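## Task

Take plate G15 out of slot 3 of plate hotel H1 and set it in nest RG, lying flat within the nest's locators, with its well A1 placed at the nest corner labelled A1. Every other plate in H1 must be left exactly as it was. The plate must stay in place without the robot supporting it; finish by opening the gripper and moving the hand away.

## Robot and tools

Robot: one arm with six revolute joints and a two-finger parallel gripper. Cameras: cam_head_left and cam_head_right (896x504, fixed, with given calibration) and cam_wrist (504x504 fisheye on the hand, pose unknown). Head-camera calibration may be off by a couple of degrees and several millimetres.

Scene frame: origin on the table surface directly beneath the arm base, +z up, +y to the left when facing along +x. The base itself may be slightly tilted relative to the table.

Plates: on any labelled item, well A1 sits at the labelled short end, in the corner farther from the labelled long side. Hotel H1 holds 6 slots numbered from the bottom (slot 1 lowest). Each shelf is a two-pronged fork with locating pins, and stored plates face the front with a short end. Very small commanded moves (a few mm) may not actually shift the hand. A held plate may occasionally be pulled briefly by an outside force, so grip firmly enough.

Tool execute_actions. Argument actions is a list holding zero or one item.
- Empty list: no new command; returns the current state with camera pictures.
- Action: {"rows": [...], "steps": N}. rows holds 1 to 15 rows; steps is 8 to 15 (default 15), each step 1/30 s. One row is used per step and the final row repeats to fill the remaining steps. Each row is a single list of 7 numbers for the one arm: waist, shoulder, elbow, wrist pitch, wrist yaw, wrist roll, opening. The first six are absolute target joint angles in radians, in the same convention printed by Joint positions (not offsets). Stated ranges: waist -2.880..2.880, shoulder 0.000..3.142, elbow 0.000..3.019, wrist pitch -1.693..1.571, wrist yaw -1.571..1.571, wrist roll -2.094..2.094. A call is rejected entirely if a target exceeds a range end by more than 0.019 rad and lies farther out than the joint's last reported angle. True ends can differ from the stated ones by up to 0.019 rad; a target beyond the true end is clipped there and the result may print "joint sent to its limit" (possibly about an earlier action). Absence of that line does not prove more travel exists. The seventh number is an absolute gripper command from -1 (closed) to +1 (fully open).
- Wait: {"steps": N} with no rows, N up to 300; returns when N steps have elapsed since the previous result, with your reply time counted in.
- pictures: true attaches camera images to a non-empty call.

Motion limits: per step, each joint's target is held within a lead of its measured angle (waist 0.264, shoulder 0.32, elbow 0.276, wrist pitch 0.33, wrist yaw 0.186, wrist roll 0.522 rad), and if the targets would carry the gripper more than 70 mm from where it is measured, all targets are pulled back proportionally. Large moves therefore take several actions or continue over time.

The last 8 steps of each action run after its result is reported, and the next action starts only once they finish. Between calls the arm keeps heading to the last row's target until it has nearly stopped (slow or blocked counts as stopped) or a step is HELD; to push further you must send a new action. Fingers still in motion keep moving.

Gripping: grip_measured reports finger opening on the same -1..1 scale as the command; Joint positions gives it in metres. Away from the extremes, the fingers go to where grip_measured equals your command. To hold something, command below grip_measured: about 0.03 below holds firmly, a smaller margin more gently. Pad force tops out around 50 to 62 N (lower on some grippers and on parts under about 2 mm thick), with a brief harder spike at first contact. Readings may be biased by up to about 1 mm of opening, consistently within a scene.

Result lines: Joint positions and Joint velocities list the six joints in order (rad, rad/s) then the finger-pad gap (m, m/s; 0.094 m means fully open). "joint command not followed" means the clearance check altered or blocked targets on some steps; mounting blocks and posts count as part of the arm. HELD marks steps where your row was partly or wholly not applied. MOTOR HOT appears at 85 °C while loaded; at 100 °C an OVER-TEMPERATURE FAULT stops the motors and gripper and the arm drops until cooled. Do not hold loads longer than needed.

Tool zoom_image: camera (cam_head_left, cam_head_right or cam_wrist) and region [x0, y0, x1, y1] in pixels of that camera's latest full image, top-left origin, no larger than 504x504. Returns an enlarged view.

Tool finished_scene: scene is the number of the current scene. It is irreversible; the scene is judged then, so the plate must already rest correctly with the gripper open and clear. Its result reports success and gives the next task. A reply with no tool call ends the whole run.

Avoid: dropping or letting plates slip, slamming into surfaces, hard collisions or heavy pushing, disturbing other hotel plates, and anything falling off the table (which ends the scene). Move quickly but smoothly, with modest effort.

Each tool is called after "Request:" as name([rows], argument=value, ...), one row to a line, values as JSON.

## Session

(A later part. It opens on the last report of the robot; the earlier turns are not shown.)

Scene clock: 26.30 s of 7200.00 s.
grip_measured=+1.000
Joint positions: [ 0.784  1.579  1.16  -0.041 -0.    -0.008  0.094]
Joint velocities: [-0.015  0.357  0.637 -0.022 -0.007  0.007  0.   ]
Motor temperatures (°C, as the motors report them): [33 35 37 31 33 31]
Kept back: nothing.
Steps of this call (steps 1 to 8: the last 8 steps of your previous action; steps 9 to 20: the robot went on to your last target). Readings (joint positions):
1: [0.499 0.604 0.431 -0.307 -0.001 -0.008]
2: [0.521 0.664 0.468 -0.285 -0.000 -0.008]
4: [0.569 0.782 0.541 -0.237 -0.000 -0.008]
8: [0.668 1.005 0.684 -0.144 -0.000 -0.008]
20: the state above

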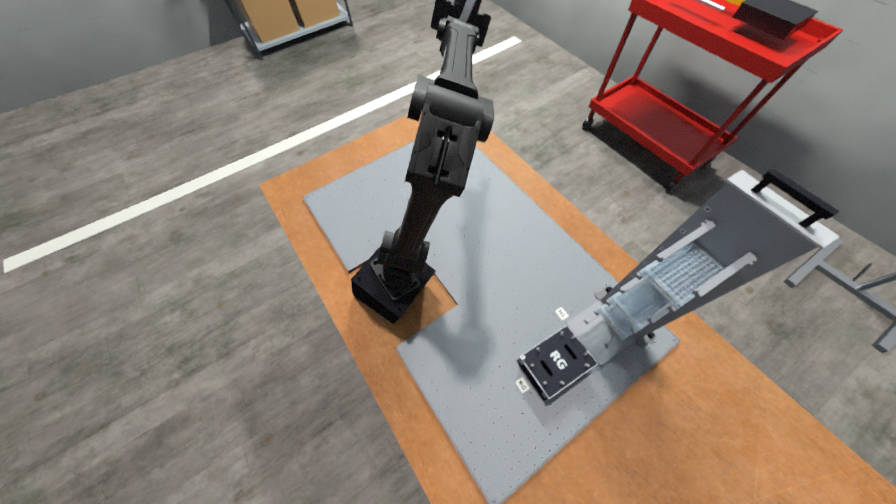

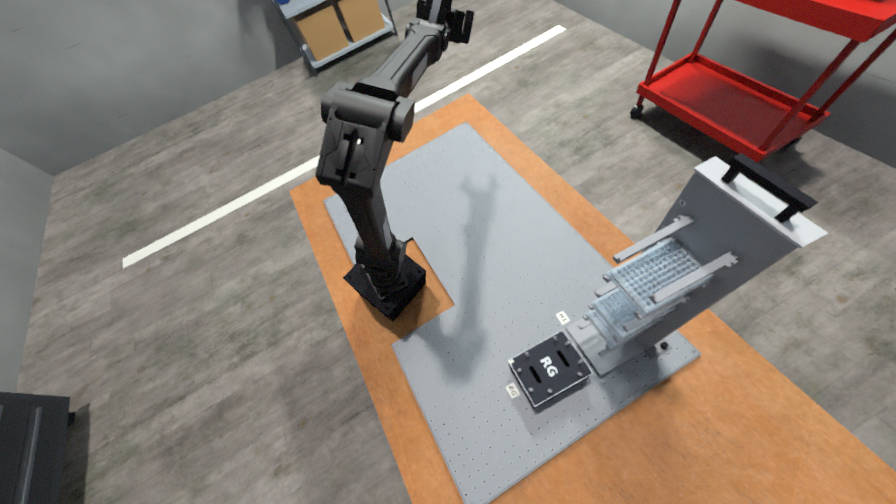

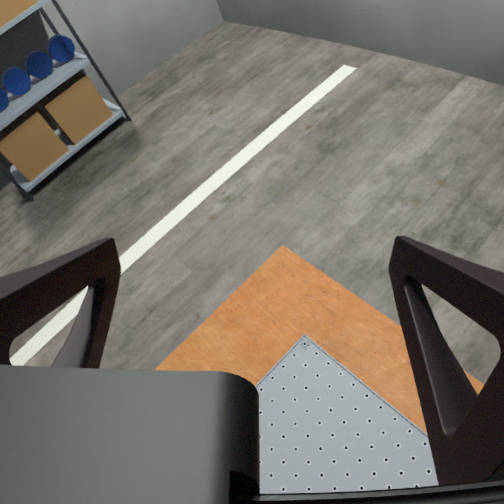

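Request:
execute_actions([
  {"steps": 20},
], pictures=true)

Scene clock: 26.97 s of 7200.00 s.
grip_measured=+1.000
Joint positions: [ 0.784  1.583  1.517 -0.016 -0.    -0.008  0.094]
Joint velocities: [-0.015 -0.132  0.198  0.081  0.007  0.022  0.   ]
Motor temperatures (°C, as the motors report them): [33 35 38 31 33 31]
Kept back: nothing.
Steps of this call (steps 1 to 20: the robot went on to your last target). Readings (joint positions):
1: [0.784 1.589 1.181 -0.041 -0.000 -0.008]
2: [0.784 1.593 1.198 -0.041 -0.000 -0.008]
4: [0.784 1.593 1.232 -0.041 -0.000 -0.008]
8: [0.784 1.593 1.312 -0.041 -0.000 -0.008]
20: the state above

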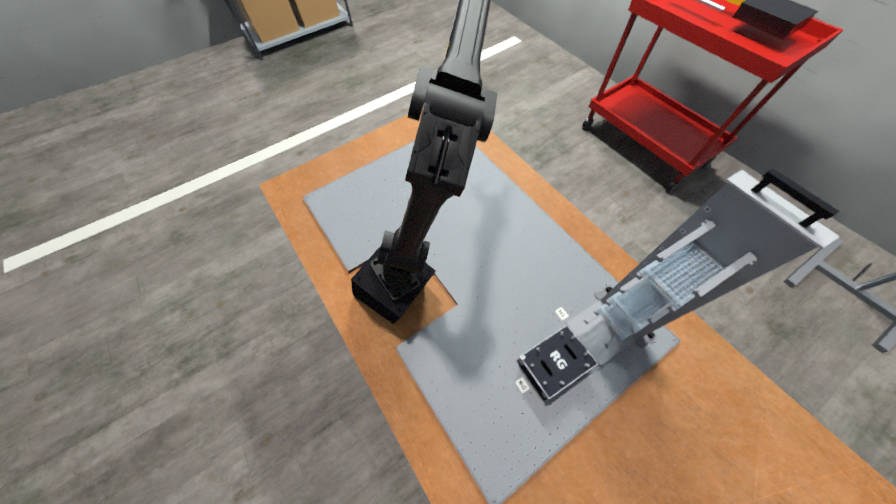

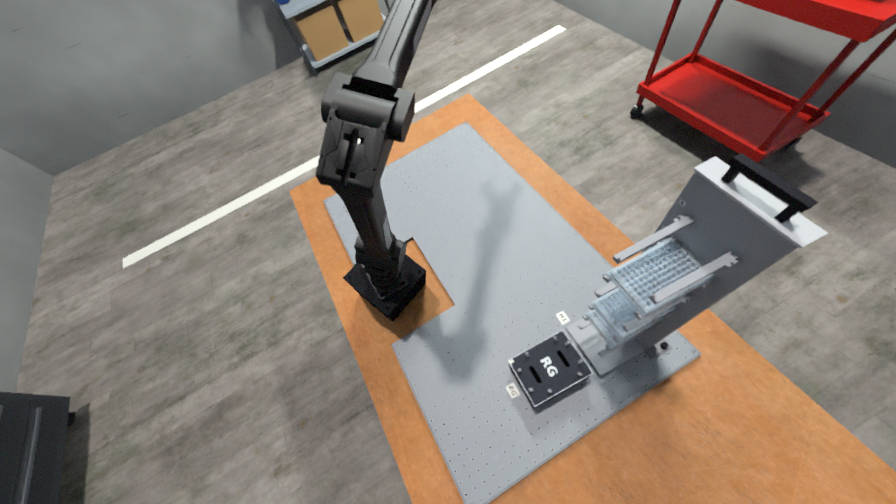

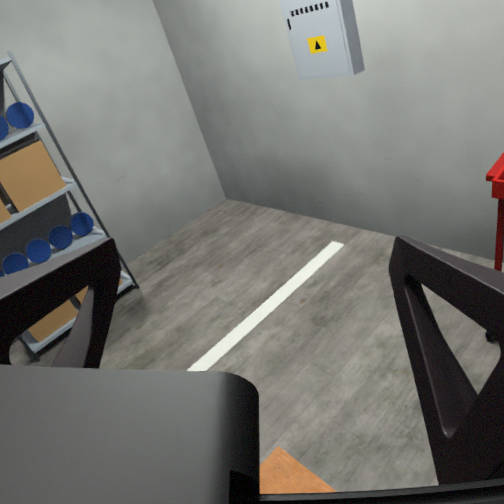

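Request:
zoom_image(camera="cam_wrist", region=[0, 0, 400, 300])

Request:
zoom_image(camera="cam_head_right", region=[290, 0, 500, 330])

Request:
zoom_image(camera="cam_head_left", region=[330, 0, 540, 330])

Region (0, 0, 400, 300) of cam_wrist's 504x504 image, scaled by 1.260, with more detail than that image has; it fills the top 378 rows of this view, and the rest is white.

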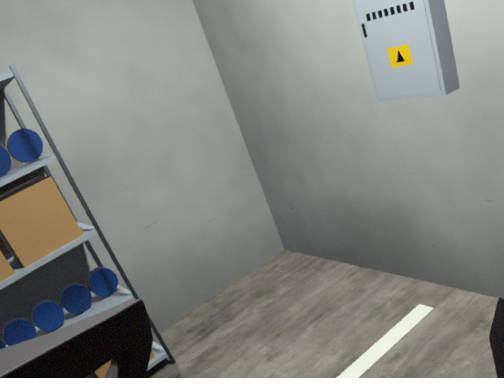

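Region (290, 0, 500, 330) of cam_head_right's 896x504 image, scaled by 1.527, with more detail than that image has; it fills the left 321 columns of this view, and the rest is white.

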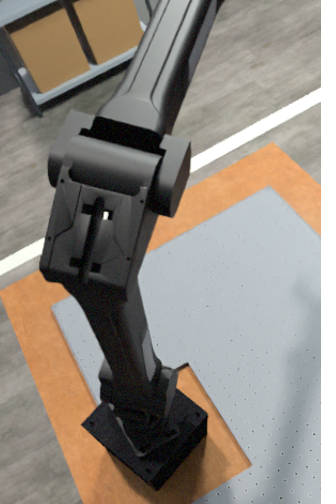

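Region (330, 0, 540, 330) of cam_head_left's 896x504 image, scaled by 1.527, with more detail than that image has; it fills the left 321 columns of this view, and the rest is white.

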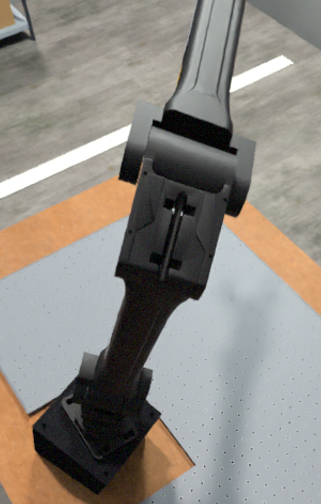

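Request:
execute_actions([
  {"rows": [[0.81,1.583,1.55,-0.016,0,0,1],[0.85,1.583,1.55,-0.016,0,0,1],[0.90,1.583,1.55,-0.016,0,0,1],[0.96,1.583,1.55,-0.016,0,0,1],[1.02,1.583,1.55,-0.016,0,0,1],[1.08,1.583,1.55,-0.016,0,0,1],[1.14,1.583,1.55,-0.016,0,0,1],[1.20,1.583,1.55,-0.016,0,0,1],[1.26,1.583,1.55,-0.016,0,0,1],[1.32,1.583,1.55,-0.016,0,0,1],[1.38,1.583,1.55,-0.016,0,0,1],[1.44,1.583,1.55,-0.016,0,0,1],[1.49,1.583,1.55,-0.016,0,0,1],[1.53,1.583,1.55,-0.016,0,0,1],[1.56,1.583,1.55,-0.016,0,0,1]], "steps": 15},
])

Request:
execute_actions([
  {"steps": 16},
], pictures=true)

Scene clock: 33.07 s of 7200.00 s.
grip_measured=+1.000
Joint positions: [ 0.872  1.564  1.525 -0.013  0.003 -0.008  0.094]
Joint velocities: [ 0.757 -0.015  0.012 -0.012  0.095 -0.037  0.   ]
Motor temperatures (°C, as the motors report them): [33 36 39 31 33 31]
Steps of this call (steps 1 to 30: the robot went on to your last target; steps 31 to 90: nothing new was sent; then 2.87 s passed at rest; steps 91 to 97: the first 7 steps of this action). Readings (joint positions):
91: [0.785 1.564 1.525 -0.013 -0.000 -0.008]
92: [0.788 1.564 1.525 -0.013 0.001 -0.008]
94: [0.808 1.564 1.525 -0.013 0.003 -0.008]
97: the state above

Scene clock: 33.60 s of 7200.00 s.
grip_measured=+1.000
Joint positions: [ 1.422  1.564  1.525 -0.013  0.003 -0.008  0.094]
Joint velocities: [ 1.089 -0.015 -0.012  0.002  0.007  0.037  0.   ]
Motor temperatures (°C, as the motors report them): [33 36 39 31 33 31]
Kept back: nothing.
Steps of this call (steps 1 to 8: the last 8 steps of your previous action; steps 9 to 16: the robot went on to your last target). Readings (joint positions):
1: [0.900 1.564 1.525 -0.013 0.003 -0.008]
2: [0.930 1.564 1.525 -0.013 0.003 -0.008]
4: [0.993 1.564 1.525 -0.013 0.003 -0.008]
8: [1.131 1.564 1.525 -0.013 0.003 -0.008]
16: the state above

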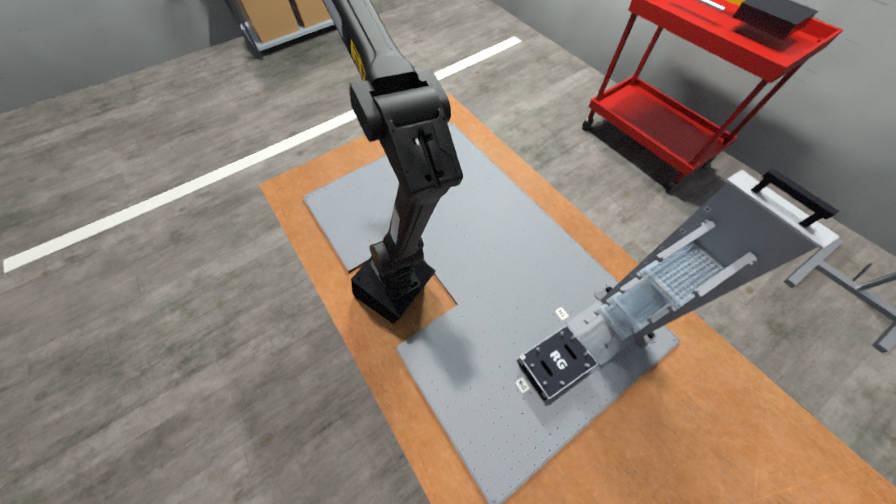

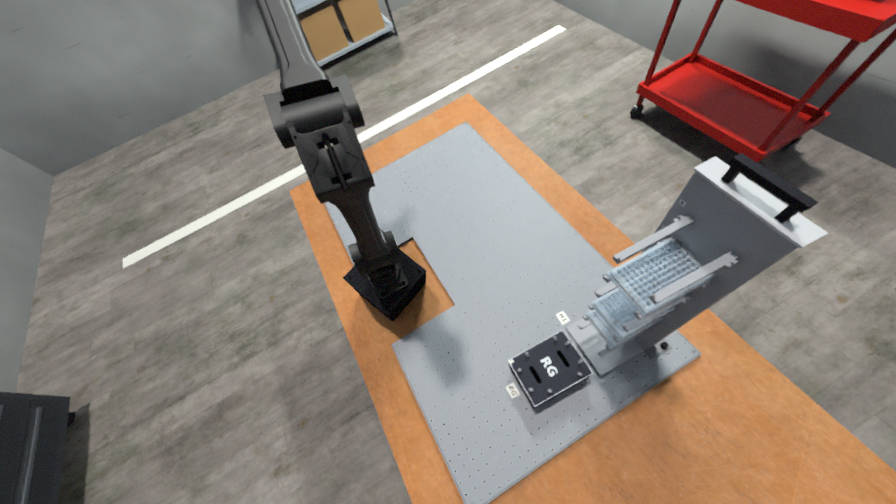

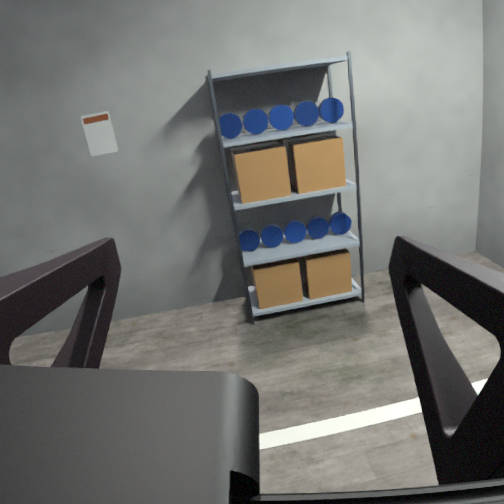

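Request:
execute_actions([
  {"steps": 8},
], pictures=true)

Request:
zoom_image(camera="cam_wrist", region=[100, 0, 504, 340])

Scene clock: 34.27 s of 7200.00 s.
grip_measured=+1.000
Joint positions: [ 1.562  1.568  1.525 -0.013 -0.001 -0.008  0.094]
Joint velocities: [-0.005 -0.005 -0.002 -0.002  0.007  0.037  0.   ]
Motor temperatures (°C, as the motors report them): [33 36 39 31 33 31]
Kept back: nothing.
Steps of this call (steps 1 to 20: the robot went on to your last target). Readings (joint positions):
1: [1.459 1.564 1.525 -0.013 0.002 -0.008]
2: [1.495 1.564 1.525 -0.013 0.002 -0.008]
4: [1.560 1.566 1.525 -0.013 -0.001 -0.008]
8: [1.612 1.568 1.525 -0.013 -0.004 -0.008]
20: the state above

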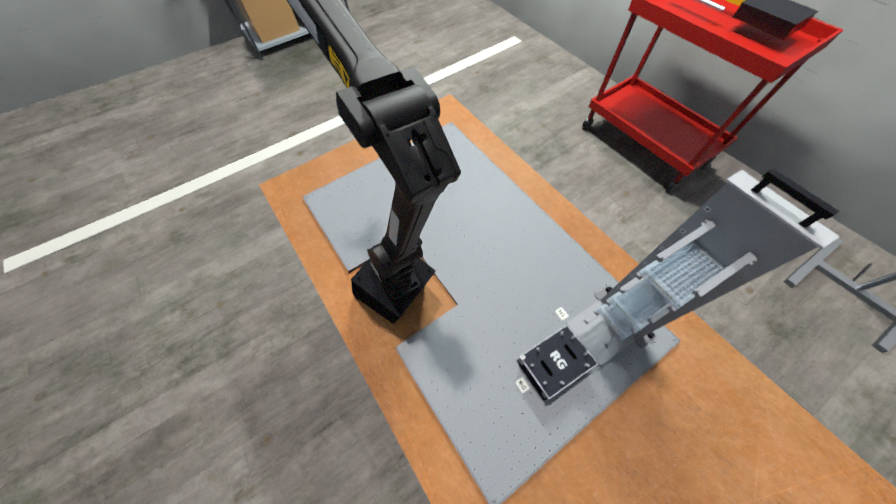

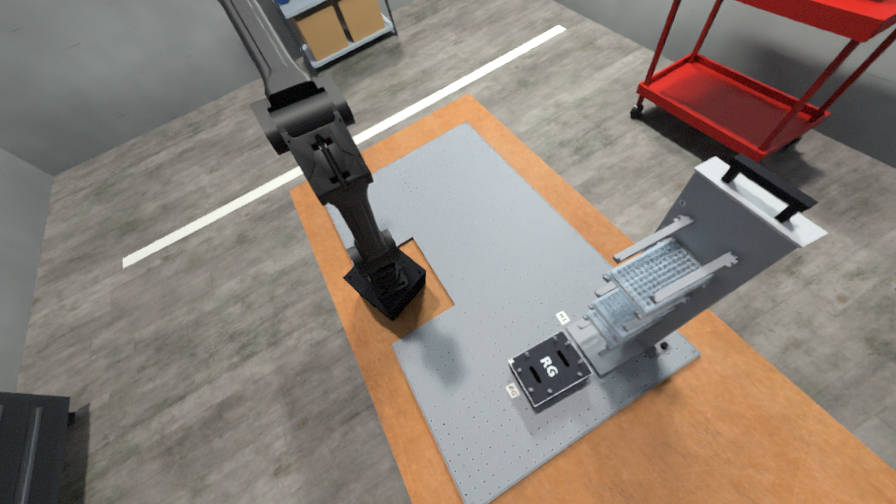

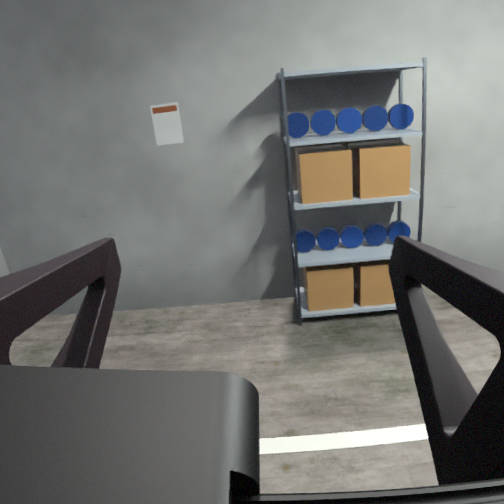

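Region (100, 0, 504, 340) of cam_wrist's 504x504 image, scaled by 1.248, with more detail than that image has; it fills the top 424 rows of this view, and the rest is white.

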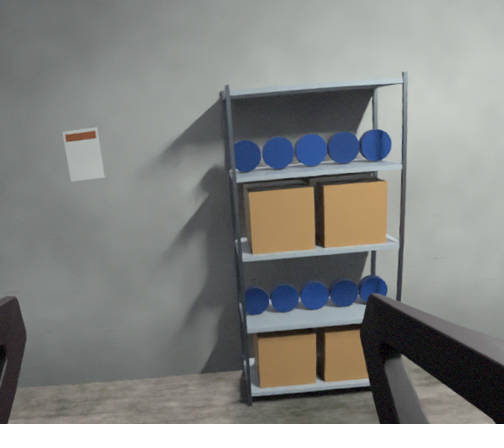

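Request:
execute_actions([
  {"rows": [[1.55,1.52,1.47,-0.03,0,0,1],[1.52,1.46,1.41,-0.05,0,0,1],[1.48,1.39,1.34,-0.07,0,0,1],[1.43,1.32,1.27,-0.09,0,0,1],[1.37,1.25,1.20,-0.11,0,0,1],[1.30,1.18,1.13,-0.13,0,0,1],[1.23,1.11,1.06,-0.15,0,0,1],[1.16,1.04,0.99,-0.17,0,0,1],[1.09,0.97,0.92,-0.19,0,0,1],[1.02,0.90,0.85,-0.21,0,0,1],[0.95,0.83,0.78,-0.23,0,0,1],[0.88,0.76,0.71,-0.25,0,0,1],[0.81,0.69,0.64,-0.27,0,0,1],[0.74,0.62,0.57,-0.29,0,0,1],[0.67,0.55,0.50,-0.31,0,0,1]], "steps": 15},
])

Request:
execute_actions([
  {"rows": [[0.60,0.49,0.44,-0.33,0,0,1],[0.53,0.44,0.39,-0.35,0,0,1],[0.46,0.39,0.34,-0.37,0,0,1],[0.39,0.35,0.30,-0.37,0,0,1],[0.32,0.32,0.27,-0.37,0,0,1],[0.25,0.3,0.26,-0.37,0,0,1],[0.18,0.3,0.26,-0.37,0,0,1],[0.11,0.3,0.26,-0.37,0,0,1],[0.04,0.3,0.26,-0.37,0,0,1],[-0.03,0.3,0.26,-0.37,0,0,1],[-0.10,0.3,0.26,-0.37,0,0,1],[-0.17,0.3,0.26,-0.37,0,0,1],[-0.24,0.3,0.26,-0.37,0,0,1],[-0.31,0.3,0.26,-0.37,0,0,1],[-0.38,0.3,0.26,-0.37,0,0,1]], "steps": 15},
])

Request:
execute_actions([
  {"rows": [[-0.45,0.3,0.26,-0.37,0,0,1],[-0.52,0.3,0.26,-0.37,0,0,1],[-0.59,0.3,0.26,-0.37,0,0,1],[-0.66,0.3,0.26,-0.37,0,0,1],[-0.73,0.3,0.26,-0.37,0,0,1],[-0.80,0.3,0.26,-0.37,0,0,1],[-0.87,0.3,0.26,-0.37,0,0,1],[-0.94,0.3,0.26,-0.37,0,0,1],[-1.01,0.3,0.26,-0.37,0,0,1],[-1.08,0.3,0.26,-0.37,0,0,1],[-1.14,0.3,0.26,-0.37,0,0,1],[-1.19,0.3,0.26,-0.37,0,0,1],[-1.23,0.3,0.26,-0.37,0,0,1],[-1.27,0.3,0.26,-0.37,0,0,1],[-1.3,0.3,0.26,-0.37,0,0,1]], "steps": 15},
])

Scene clock: 40.30 s of 7200.00 s.
grip_measured=+1.000
Joint positions: [ 1.494  1.393  1.283 -0.068 -0.002 -0.008  0.094]
Joint velocities: [-0.718 -0.991 -1.013 -0.261  0.066  0.037  0.   ]
Motor temperatures (°C, as the motors report them): [33 36 40 31 33 31]
Steps of this call (steps 1 to 15: the robot went on to your last target; steps 16 to 90: nothing new was sent; then 2.80 s passed at rest; steps 91 to 97: the first 7 steps of this action). Readings (joint positions):
91: [1.562 1.565 1.519 -0.013 -0.001 -0.008]
92: [1.560 1.551 1.497 -0.016 -0.001 -0.008]
94: [1.547 1.493 1.408 -0.037 -0.002 -0.008]
97: the state above

Scene clock: 40.80 s of 7200.00 s.
grip_measured=+1.000
Joint positions: [ 0.93   0.714  0.694 -0.285 -0.    -0.008  0.094]
Joint velocities: [-1.314 -1.665 -1.267 -0.315 -0.037  0.066  0.   ]
Motor temperatures (°C, as the motors report them): [33 36 40 31 33 31]
Steps of this call (steps 1 to 8: the last 8 steps of your previous action; steps 9 to 15: the first 7 steps of this action). Readings (joint positions):
9: [1.184 1.024 0.944 -0.191 -0.002 -0.008]
10: [1.144 0.976 0.905 -0.209 -0.001 -0.008]
12: [1.061 0.876 0.824 -0.245 -0.001 -0.008]
15: the state above

Scene clock: 41.30 s of 7200.00 s.
grip_measured=+1.000
Joint positions: [-0.141  0.297  0.244 -0.367 -0.    -0.008  0.094]
Joint velocities: [-2.877 -0.005 -0.022  0.002  0.037 -0.007  0.   ]
Motor temperatures (°C, as the motors report them): [33 36 40 31 33 31]
Steps of this call (steps 1 to 8: the last 8 steps of your previous action; steps 9 to 15: the first 7 steps of this action). Readings (joint positions):
9: [0.433 0.302 0.302 -0.348 -0.002 -0.008]
10: [0.344 0.294 0.276 -0.355 -0.002 -0.008]
12: [0.153 0.295 0.247 -0.365 -0.001 -0.008]
15: the state above

Request:
execute_actions([
  {"rows": [[-1.3,0.32,0.27,-0.33,0,0,1],[-1.3,0.35,0.28,-0.27,0.02,0,1],[-1.3,0.39,0.29,-0.20,0.05,0,1],[-1.3,0.44,0.31,-0.12,0.08,0,1],[-1.3,0.49,0.33,-0.03,0.11,0,1],[-1.3,0.54,0.35,0.06,0.14,0,1],[-1.3,0.59,0.37,0.15,0.17,0,1],[-1.3,0.64,0.39,0.24,0.20,0,1],[-1.3,0.69,0.41,0.33,0.23,0,1],[-1.3,0.74,0.43,0.42,0.26,0,1],[-1.3,0.79,0.45,0.51,0.29,0,1],[-1.3,0.83,0.46,0.59,0.32,0,1],[-1.3,0.87,0.47,0.66,0.35,0,1],[-1.3,0.90,0.48,0.72,0.38,0,1],[-1.3,0.91,0.485,0.75,0.4,0,1]], "steps": 15},
])

Request:
execute_actions([
  {"steps": 18},
], pictures=true)

Scene clock: 41.97 s of 7200.00 s.
grip_measured=+1.000
Joint positions: [-1.31   0.479  0.267 -0.037  0.141 -0.007  0.094]
Joint velocities: [ 0.024  1.548  0.413  2.132  0.623 -0.022  0.   ]
Motor temperatures (°C, as the motors report them): [33 36 40 31 33 31]
Steps of this call (steps 1 to 8: the last 8 steps of your previous action; steps 9 to 13: the robot went on to your last target; steps 14 to 20: the first 7 steps of this action). Readings (joint positions):
14: [-1.339 0.298 0.244 -0.362 0.006 -0.007]
15: [-1.337 0.304 0.244 -0.344 0.012 -0.007]
17: [-1.323 0.343 0.245 -0.255 0.057 -0.007]
20: the state above

Scene clock: 42.57 s of 7200.00 s.
grip_measured=+1.000
Joint positions: [-1.31   0.919  0.465  0.732  0.398 -0.007  0.094]
Joint velocities: [-0.015 -0.005 -0.007 -0.007  0.051  0.037  0.   ]
Motor temperatures (°C, as the motors report them): [33 36 40 31 33 31]
Kept back: nothing.
Steps of this call (steps 1 to 8: the last 8 steps of your previous action; steps 9 to 18: the robot went on to your last target). Readings (joint positions):
1: [-1.310 0.531 0.283 0.037 0.168 -0.007]
2: [-1.310 0.582 0.300 0.111 0.195 -0.007]
4: [-1.310 0.677 0.337 0.269 0.252 -0.007]
8: [-1.310 0.861 0.424 0.614 0.378 -0.007]
18: the state above

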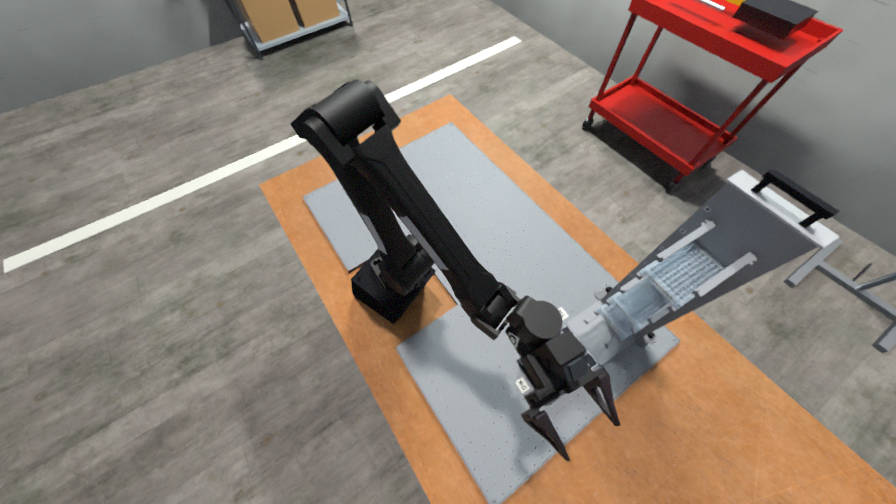

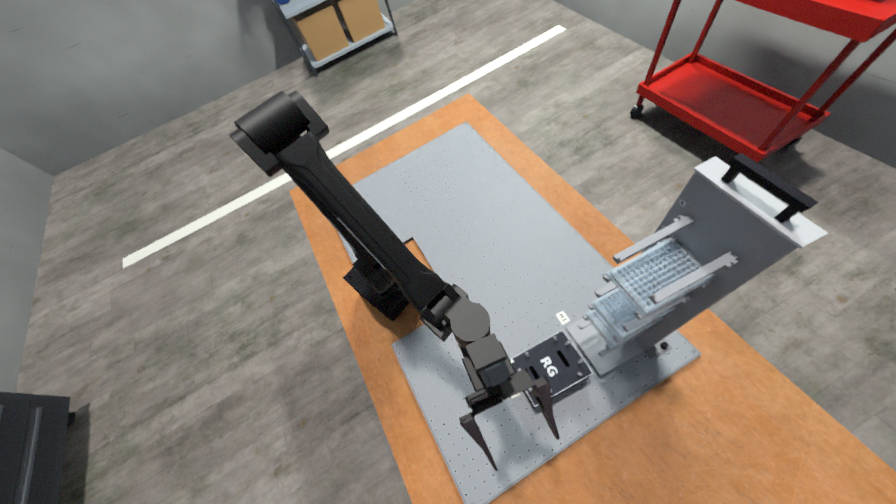

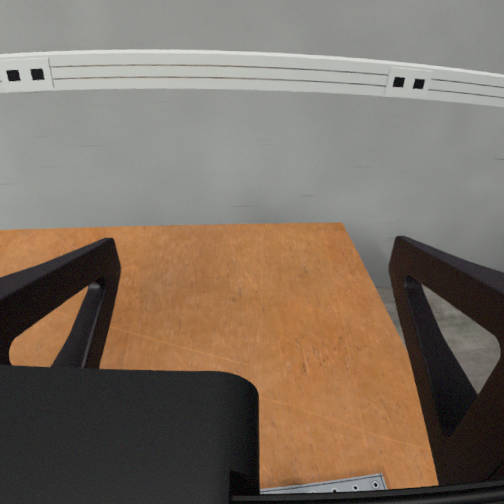

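Request:
zoom_image(camera="cam_head_left", region=[440, 260, 680, 480])

Request:
zoom_image(camera="cam_head_right", region=[390, 260, 630, 480])

Region (440, 260, 680, 480) of cam_head_left's 896x504 image, scaled by 2.100, with more detail than that image has; it fills the top 462 rows of this view, and the rest is white.

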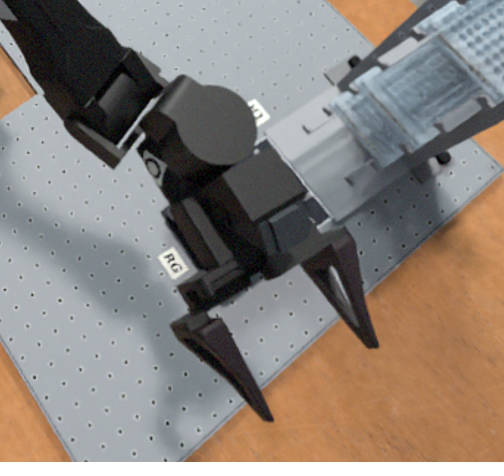

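Region (390, 260, 630, 480) of cam_head_right's 896x504 image, scaled by 2.100, with more detail than that image has; it fills the top 462 rows of this view, and the rest is white.

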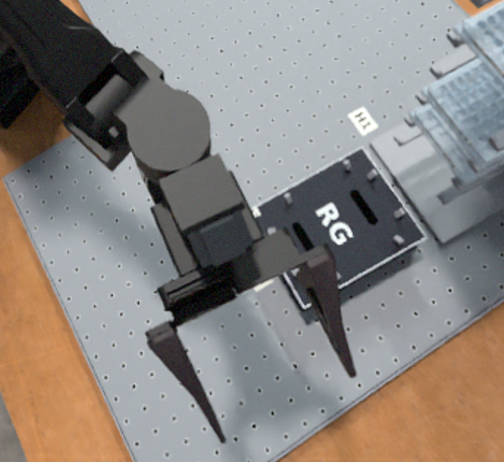

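Request:
zoom_image(camera="cam_head_left", region=[580, 200, 780, 360])

Request:
zoom_image(camera="cam_head_right", region=[560, 200, 760, 380])

Region (580, 200, 780, 360) of cam_head_left's 896x504 image, scaled by 2.520, with more detail than that image has; it fills the top 403 rows of this view, and the rest is white.

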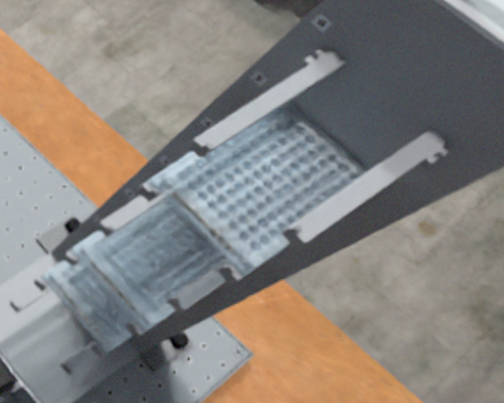

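Region (560, 200, 760, 380) of cam_head_right's 896x504 image, scaled by 2.520, with more detail than that image has; it fills the top 454 rows of this view, and the rest is white.

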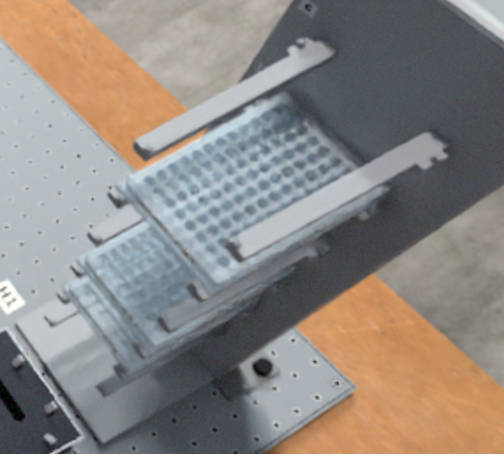

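Request:
execute_actions([
  {"rows": [[-1.315,0.92,0.47,0.72,0.37,-0.01,1],[-1.32,0.925,0.48,0.70,0.32,-0.03,1],[-1.33,0.93,0.49,0.67,0.26,-0.05,1],[-1.34,0.94,0.50,0.64,0.19,-0.07,1],[-1.35,0.95,0.51,0.61,0.12,-0.10,1],[-1.36,0.96,0.525,0.58,0.05,-0.13,1],[-1.37,0.97,0.54,0.55,-0.02,-0.16,1],[-1.38,0.98,0.555,0.52,-0.09,-0.19,1],[-1.39,0.99,0.57,0.49,-0.16,-0.22,1],[-1.40,1.0,0.585,0.46,-0.23,-0.25,1],[-1.41,1.01,0.60,0.43,-0.30,-0.28,1],[-1.42,1.02,0.61,0.40,-0.37,-0.31,1],[-1.43,1.03,0.62,0.37,-0.44,-0.34,1],[-1.44,1.04,0.63,0.34,-0.51,-0.37,1],[-1.45,1.05,0.64,0.31,-0.58,-0.40,1]], "steps": 15},
])

Request:
execute_actions([
  {"rows": [[-1.46,1.06,0.65,0.28,-0.65,-0.43,1],[-1.47,1.065,0.66,0.25,-0.72,-0.46,1],[-1.475,1.07,0.67,0.22,-0.79,-0.48,1],[-1.48,1.075,0.675,0.20,-0.86,-0.50,1],[-1.485,1.08,0.68,0.18,-0.93,-0.52,1],[-1.49,1.085,0.685,0.16,-1.0,-0.54,1],[-1.495,1.09,0.69,0.14,-1.07,-0.56,1],[-1.50,1.092,0.695,0.125,-1.14,-0.58,1],[-1.505,1.095,0.70,0.11,-1.20,-0.595,1],[-1.51,1.095,0.70,0.10,-1.25,-0.605,1],[-1.51,1.095,0.70,0.09,-1.29,-0.612,1],[-1.51,1.095,0.70,0.085,-1.32,-0.617,1],[-1.51,1.095,0.70,0.084,-1.338,-0.617,1]], "steps": 15},
])

Request:
execute_actions([
  {"steps": 15},
], pictures=true)

Scene clock: 53.80 s of 7200.00 s.
grip_measured=+1.000
Joint positions: [-1.336  0.93   0.471  0.617  0.036 -0.069  0.094]
Joint velocities: [-0.288  0.21   0.159 -0.847 -1.736 -0.491  0.   ]
Motor temperatures (°C, as the motors report them): [33 36 39 31 33 31]
Steps of this call (steps 1 to 15: the robot went on to your last target; steps 16 to 90: nothing new was sent; then 8.00 s passed at rest; steps 91 to 97: the first 7 steps of this action). Readings (joint positions):
91: [-1.310 0.919 0.465 0.732 0.385 -0.007]
92: [-1.310 0.919 0.465 0.727 0.352 -0.009]
94: [-1.315 0.919 0.465 0.697 0.241 -0.022]
97: the state above

Scene clock: 54.30 s of 7200.00 s.
grip_measured=+1.000
Joint positions: [-1.476  1.067  0.636  0.192 -1.013 -0.454  0.094]
Joint velocities: [-0.161  0.122  0.129 -0.618 -1.692 -0.608  0.   ]
Motor temperatures (°C, as the motors report them): [33 36 39 31 33 31]
Steps of this call (steps 1 to 8: the last 8 steps of your previous action; steps 9 to 15: the first 7 steps of this action). Readings (joint positions):
9: [-1.430 1.030 0.592 0.349 -0.593 -0.301]
10: [-1.440 1.038 0.602 0.319 -0.663 -0.329]
12: [-1.458 1.052 0.619 0.261 -0.802 -0.383]
15: the state above

Scene clock: 54.80 s of 7200.00 s.
grip_measured=+1.000
Joint positions: [-1.495  1.08   0.651  0.111 -1.292 -0.551  0.094]
Joint velocities: [-0.024  0.005 -0.007 -0.007  0.066 -0.037  0.   ]
Motor temperatures (°C, as the motors report them): [33 36 39 31 33 31]
Kept back: nothing.
Steps of this call (steps 1 to 8: the last 8 steps of your previous action; steps 9 to 15: the robot was to go on to your last target, HELD on every step). Readings (joint positions):
1: [-1.481 1.071 0.640 0.172 -1.083 -0.477]
2: [-1.485 1.075 0.644 0.154 -1.148 -0.498]
4: [-1.492 1.079 0.650 0.125 -1.253 -0.534]
6: [-1.495 1.080 0.651 0.111 -1.295 -0.551] HELD
7: [-1.495 1.080 0.651 0.111 -1.293 -0.551] HELD
8: [-1.495 1.080 0.651 0.111 -1.293 -0.551] HELD
9: [-1.495 1.080 0.651 0.111 -1.293 -0.551] HELD
10: [-1.495 1.080 0.651 0.111 -1.292 -0.551] HELD
11: [-1.495 1.080 0.651 0.111 -1.292 -0.551] HELD
12: [-1.495 1.080 0.651 0.111 -1.292 -0.551] HELD
13: [-1.495 1.080 0.651 0.111 -1.292 -0.551] HELD
14: [-1.495 1.080 0.651 0.111 -1.292 -0.551] HELD
15: the state above HELD
A step was HELD (marked above), so your last target was given up. The arm can still carry out the HELD step.
joint command not followed: on one or more control steps a check withheld the commanded joint targets, and the robot was not sent them on those steps. On the call's last step the targets were still withheld.
cause: the commanded joint targets would bring two parts of the arm too close to each other (its wrist (the part past joint 4) and its wrist camera, with joints 5 (wrist yaw) and 6 (wrist roll) between them); next, command targets that bring no two parts of the arm closer together.

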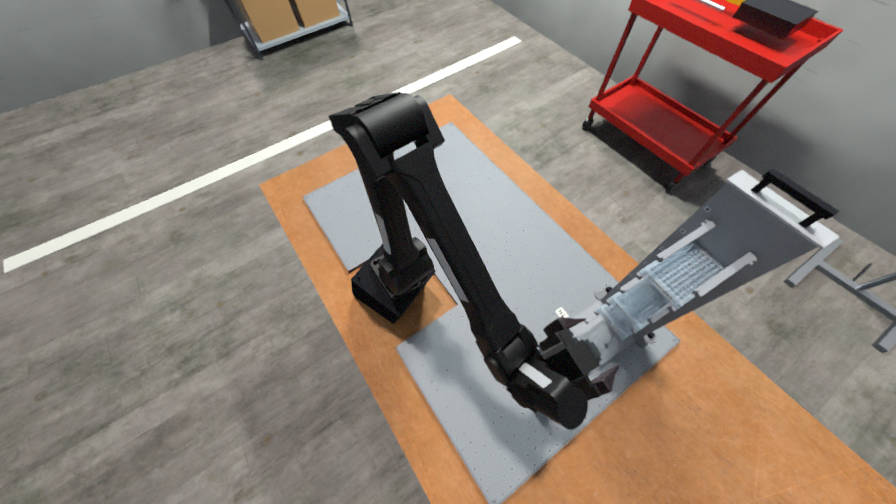

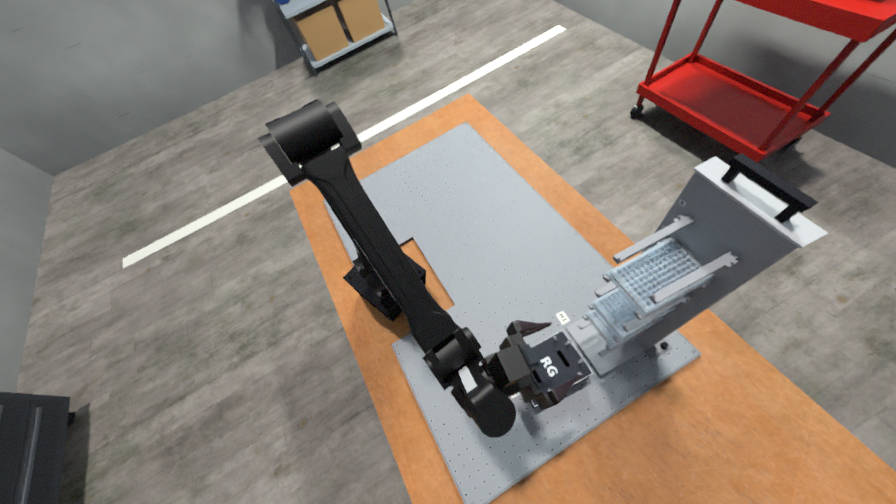

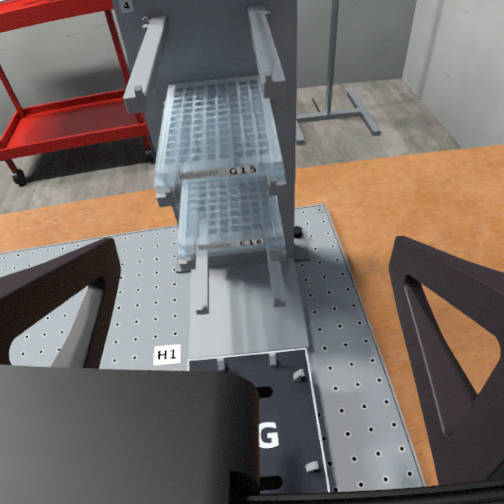

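Request:
zoom_image(camera="cam_wrist", region=[110, 0, 350, 330])

Request:
zoom_image(camera="cam_wrist", region=[150, 320, 400, 504])

Region (110, 0, 350, 330) of cam_wrist's 504x504 image, scaled by 1.527, with more detail than that image has; it fills the left 367 columns of this view, and the rest is white.

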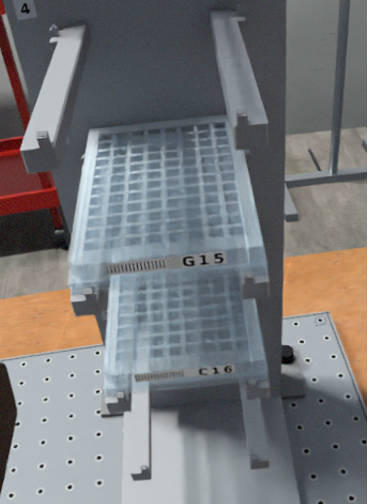

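Region (150, 320, 400, 504) of cam_wrist's 504x504 image, scaled by 2.016, with more detail than that image has; it fills the top 371 rows of this view, and the rest is white.

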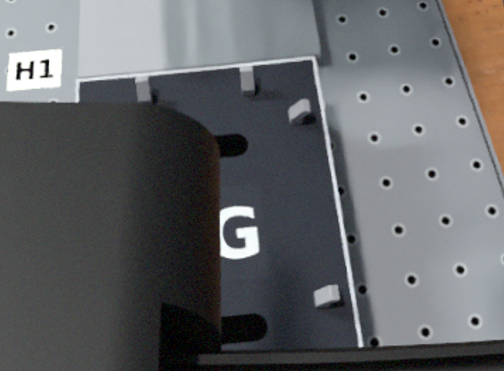

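Request:
zoom_image(camera="cam_head_left", region=[470, 260, 710, 450])

Request:
zoom_image(camera="cam_head_right", region=[410, 260, 650, 450])

Region (470, 260, 710, 450) of cam_head_left's 896x504 image, scaled by 2.100, with more detail than that image has; it fills the top 399 rows of this view, and the rest is white.

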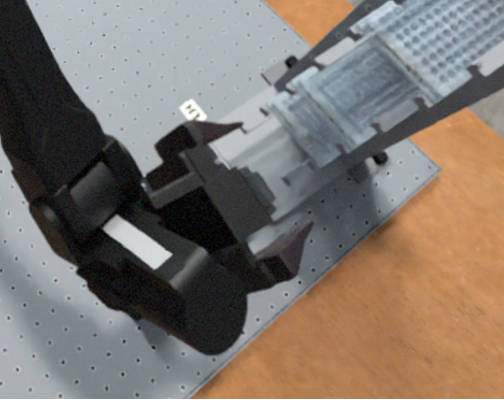

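Region (410, 260, 650, 450) of cam_head_right's 896x504 image, scaled by 2.100, with more detail than that image has; it fills the top 399 rows of this view, and the rest is white.

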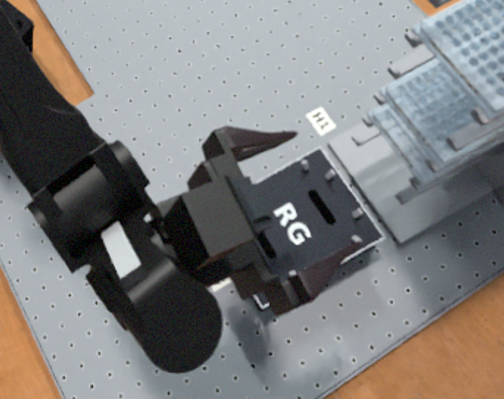

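Request:
execute_actions([
  {"rows": [[-1.485,1.085,0.65,0.125,-1.28,-0.547,1],[-1.47,1.095,0.648,0.145,-1.265,-0.54,1],[-1.45,1.107,0.646,0.175,-1.248,-0.532,1],[-1.428,1.12,0.644,0.208,-1.23,-0.523,1],[-1.405,1.134,0.642,0.243,-1.21,-0.514,1],[-1.382,1.148,0.64,0.278,-1.19,-0.504,1],[-1.359,1.162,0.637,0.313,-1.17,-0.494,1],[-1.336,1.176,0.634,0.348,-1.15,-0.484,1],[-1.313,1.19,0.631,0.383,-1.13,-0.474,1],[-1.29,1.204,0.628,0.415,-1.11,-0.464,1],[-1.27,1.217,0.625,0.445,-1.095,-0.455,1],[-1.252,1.229,0.623,0.47,-1.08,-0.447,1],[-1.237,1.238,0.621,0.488,-1.068,-0.441,1],[-1.227,1.244,0.62,0.499,-1.06,-0.437,1],[-1.221,1.247,0.62,0.504,-1.056,-0.434,1]], "steps": 15},
])

Request:
execute_actions([
  {"steps": 18},
], pictures=true)

Scene clock: 62.67 s of 7200.00 s.
grip_measured=+1.000
Joint positions: [-1.426  1.11   0.651  0.237 -1.187 -0.531  0.094]
Joint velocities: [0.728 0.376 0.012 0.935 0.505 0.183 0.   ]
Motor temperatures (°C, as the motors report them): [33 36 38 31 33 31]
Steps of this call (steps 1 to 90: nothing new was sent; then 4.63 s passed at rest; steps 91 to 97: the first 7 steps of this action). Readings (joint positions):
91: [-1.495 1.080 0.651 0.111 -1.287 -0.551]
92: [-1.494 1.080 0.651 0.115 -1.277 -0.551]
94: [-1.482 1.084 0.651 0.147 -1.245 -0.546]
97: the state above

Scene clock: 63.27 s of 7200.00 s.
grip_measured=+1.000
Joint positions: [-1.22   1.242  0.622  0.487 -1.058 -0.447  0.094]
Joint velocities: [-0.024  0.005 -0.017  0.017  0.022  0.007  0.   ]
Motor temperatures (°C, as the motors report them): [33 36 38 31 33 31]
Kept back: nothing.
Steps of this call (steps 1 to 8: the last 8 steps of your previous action; steps 9 to 18: the robot went on to your last target). Readings (joint positions):
1: [-1.400 1.123 0.650 0.270 -1.168 -0.524]
2: [-1.373 1.139 0.649 0.304 -1.147 -0.516]
4: [-1.319 1.171 0.644 0.370 -1.110 -0.500]
8: [-1.238 1.227 0.629 0.461 -1.063 -0.471]
18: the state above

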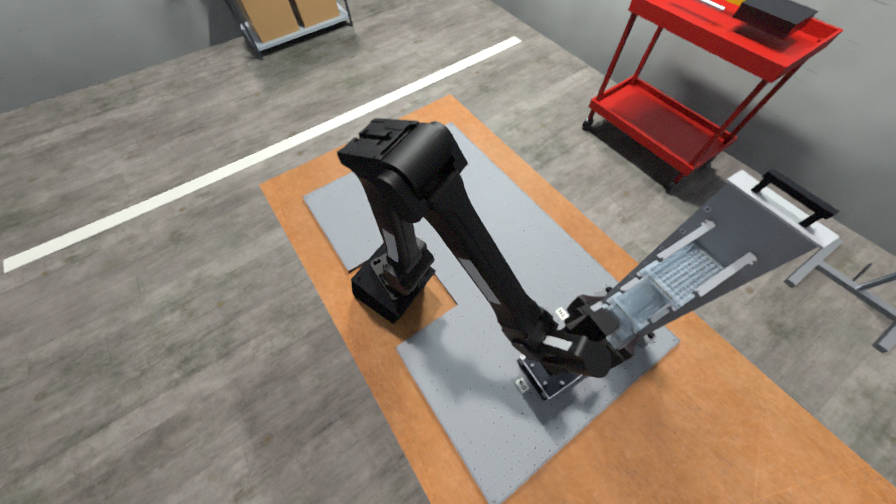

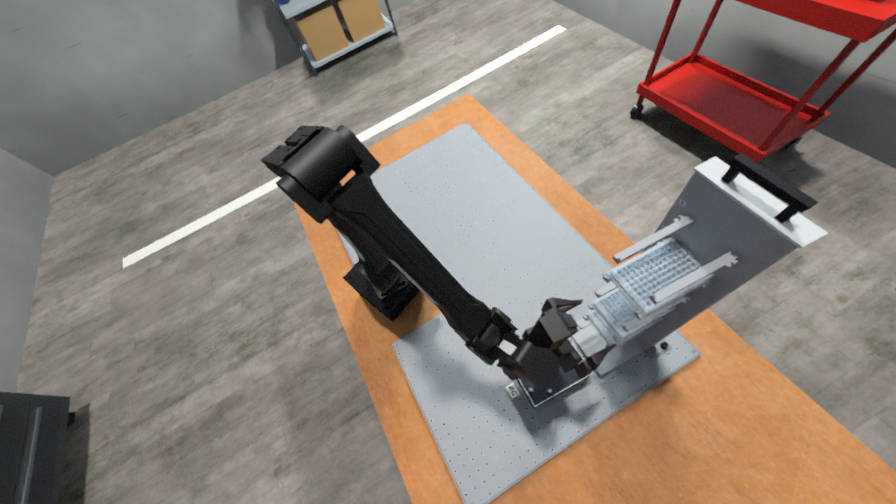

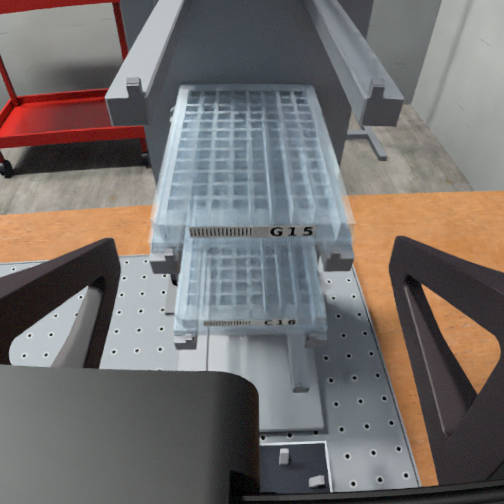

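Request:
execute_actions(actions=[])

Scene clock: 64.80 s of 7200.00 s.
grip_measured=+1.000
Joint positions: [-1.22   1.242  0.622  0.487 -1.058 -0.445  0.094]
Joint velocities: [-0.015  0.005  0.007 -0.012  0.066 -0.037  0.   ]
Motor temperatures (°C, as the motors report them): [33 36 38 31 33 31]
Kept back: nothing.
Steps of this call (steps 1 to 15: the robot went on to your last target; steps 16 to 46: nothing new was sent). Readings (joint positions):
1: [-1.220 1.242 0.622 0.487 -1.058 -0.447]
2: [-1.220 1.242 0.622 0.487 -1.058 -0.446]
4: [-1.220 1.242 0.622 0.487 -1.058 -0.446]
8: [-1.220 1.242 0.622 0.487 -1.058 -0.445]
46: the state above
The arm was judged still, so your last target was given up. Only a new action makes it travel on or press farther. Fingers that are still opening or closing keep moving.

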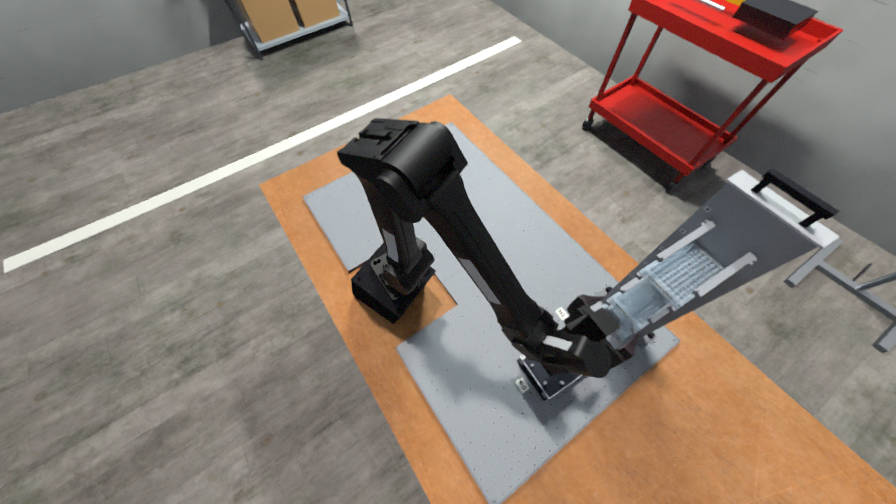

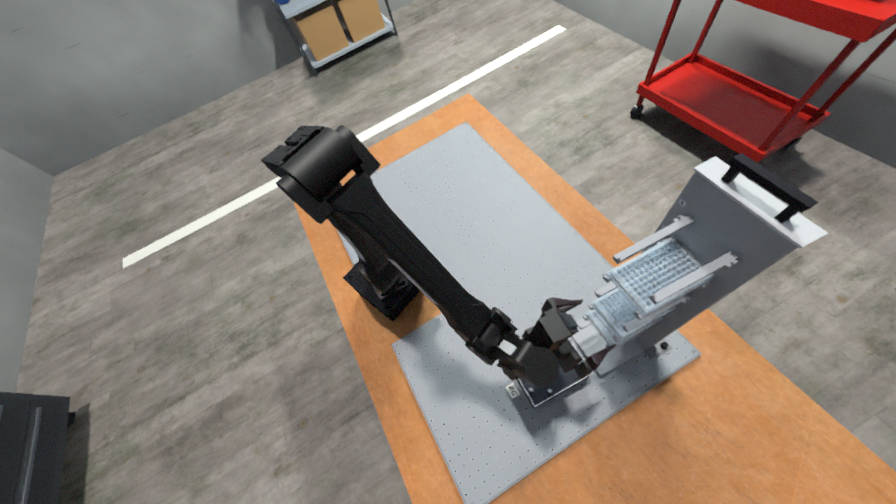

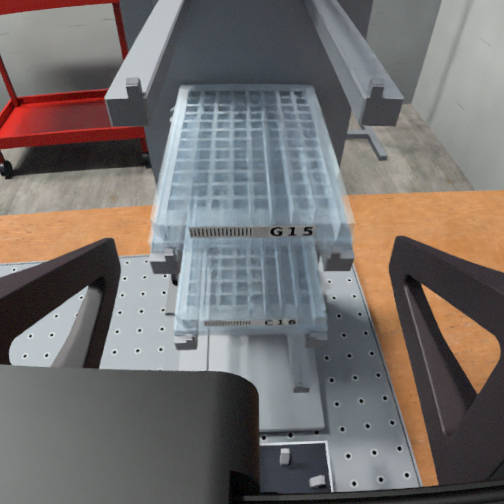

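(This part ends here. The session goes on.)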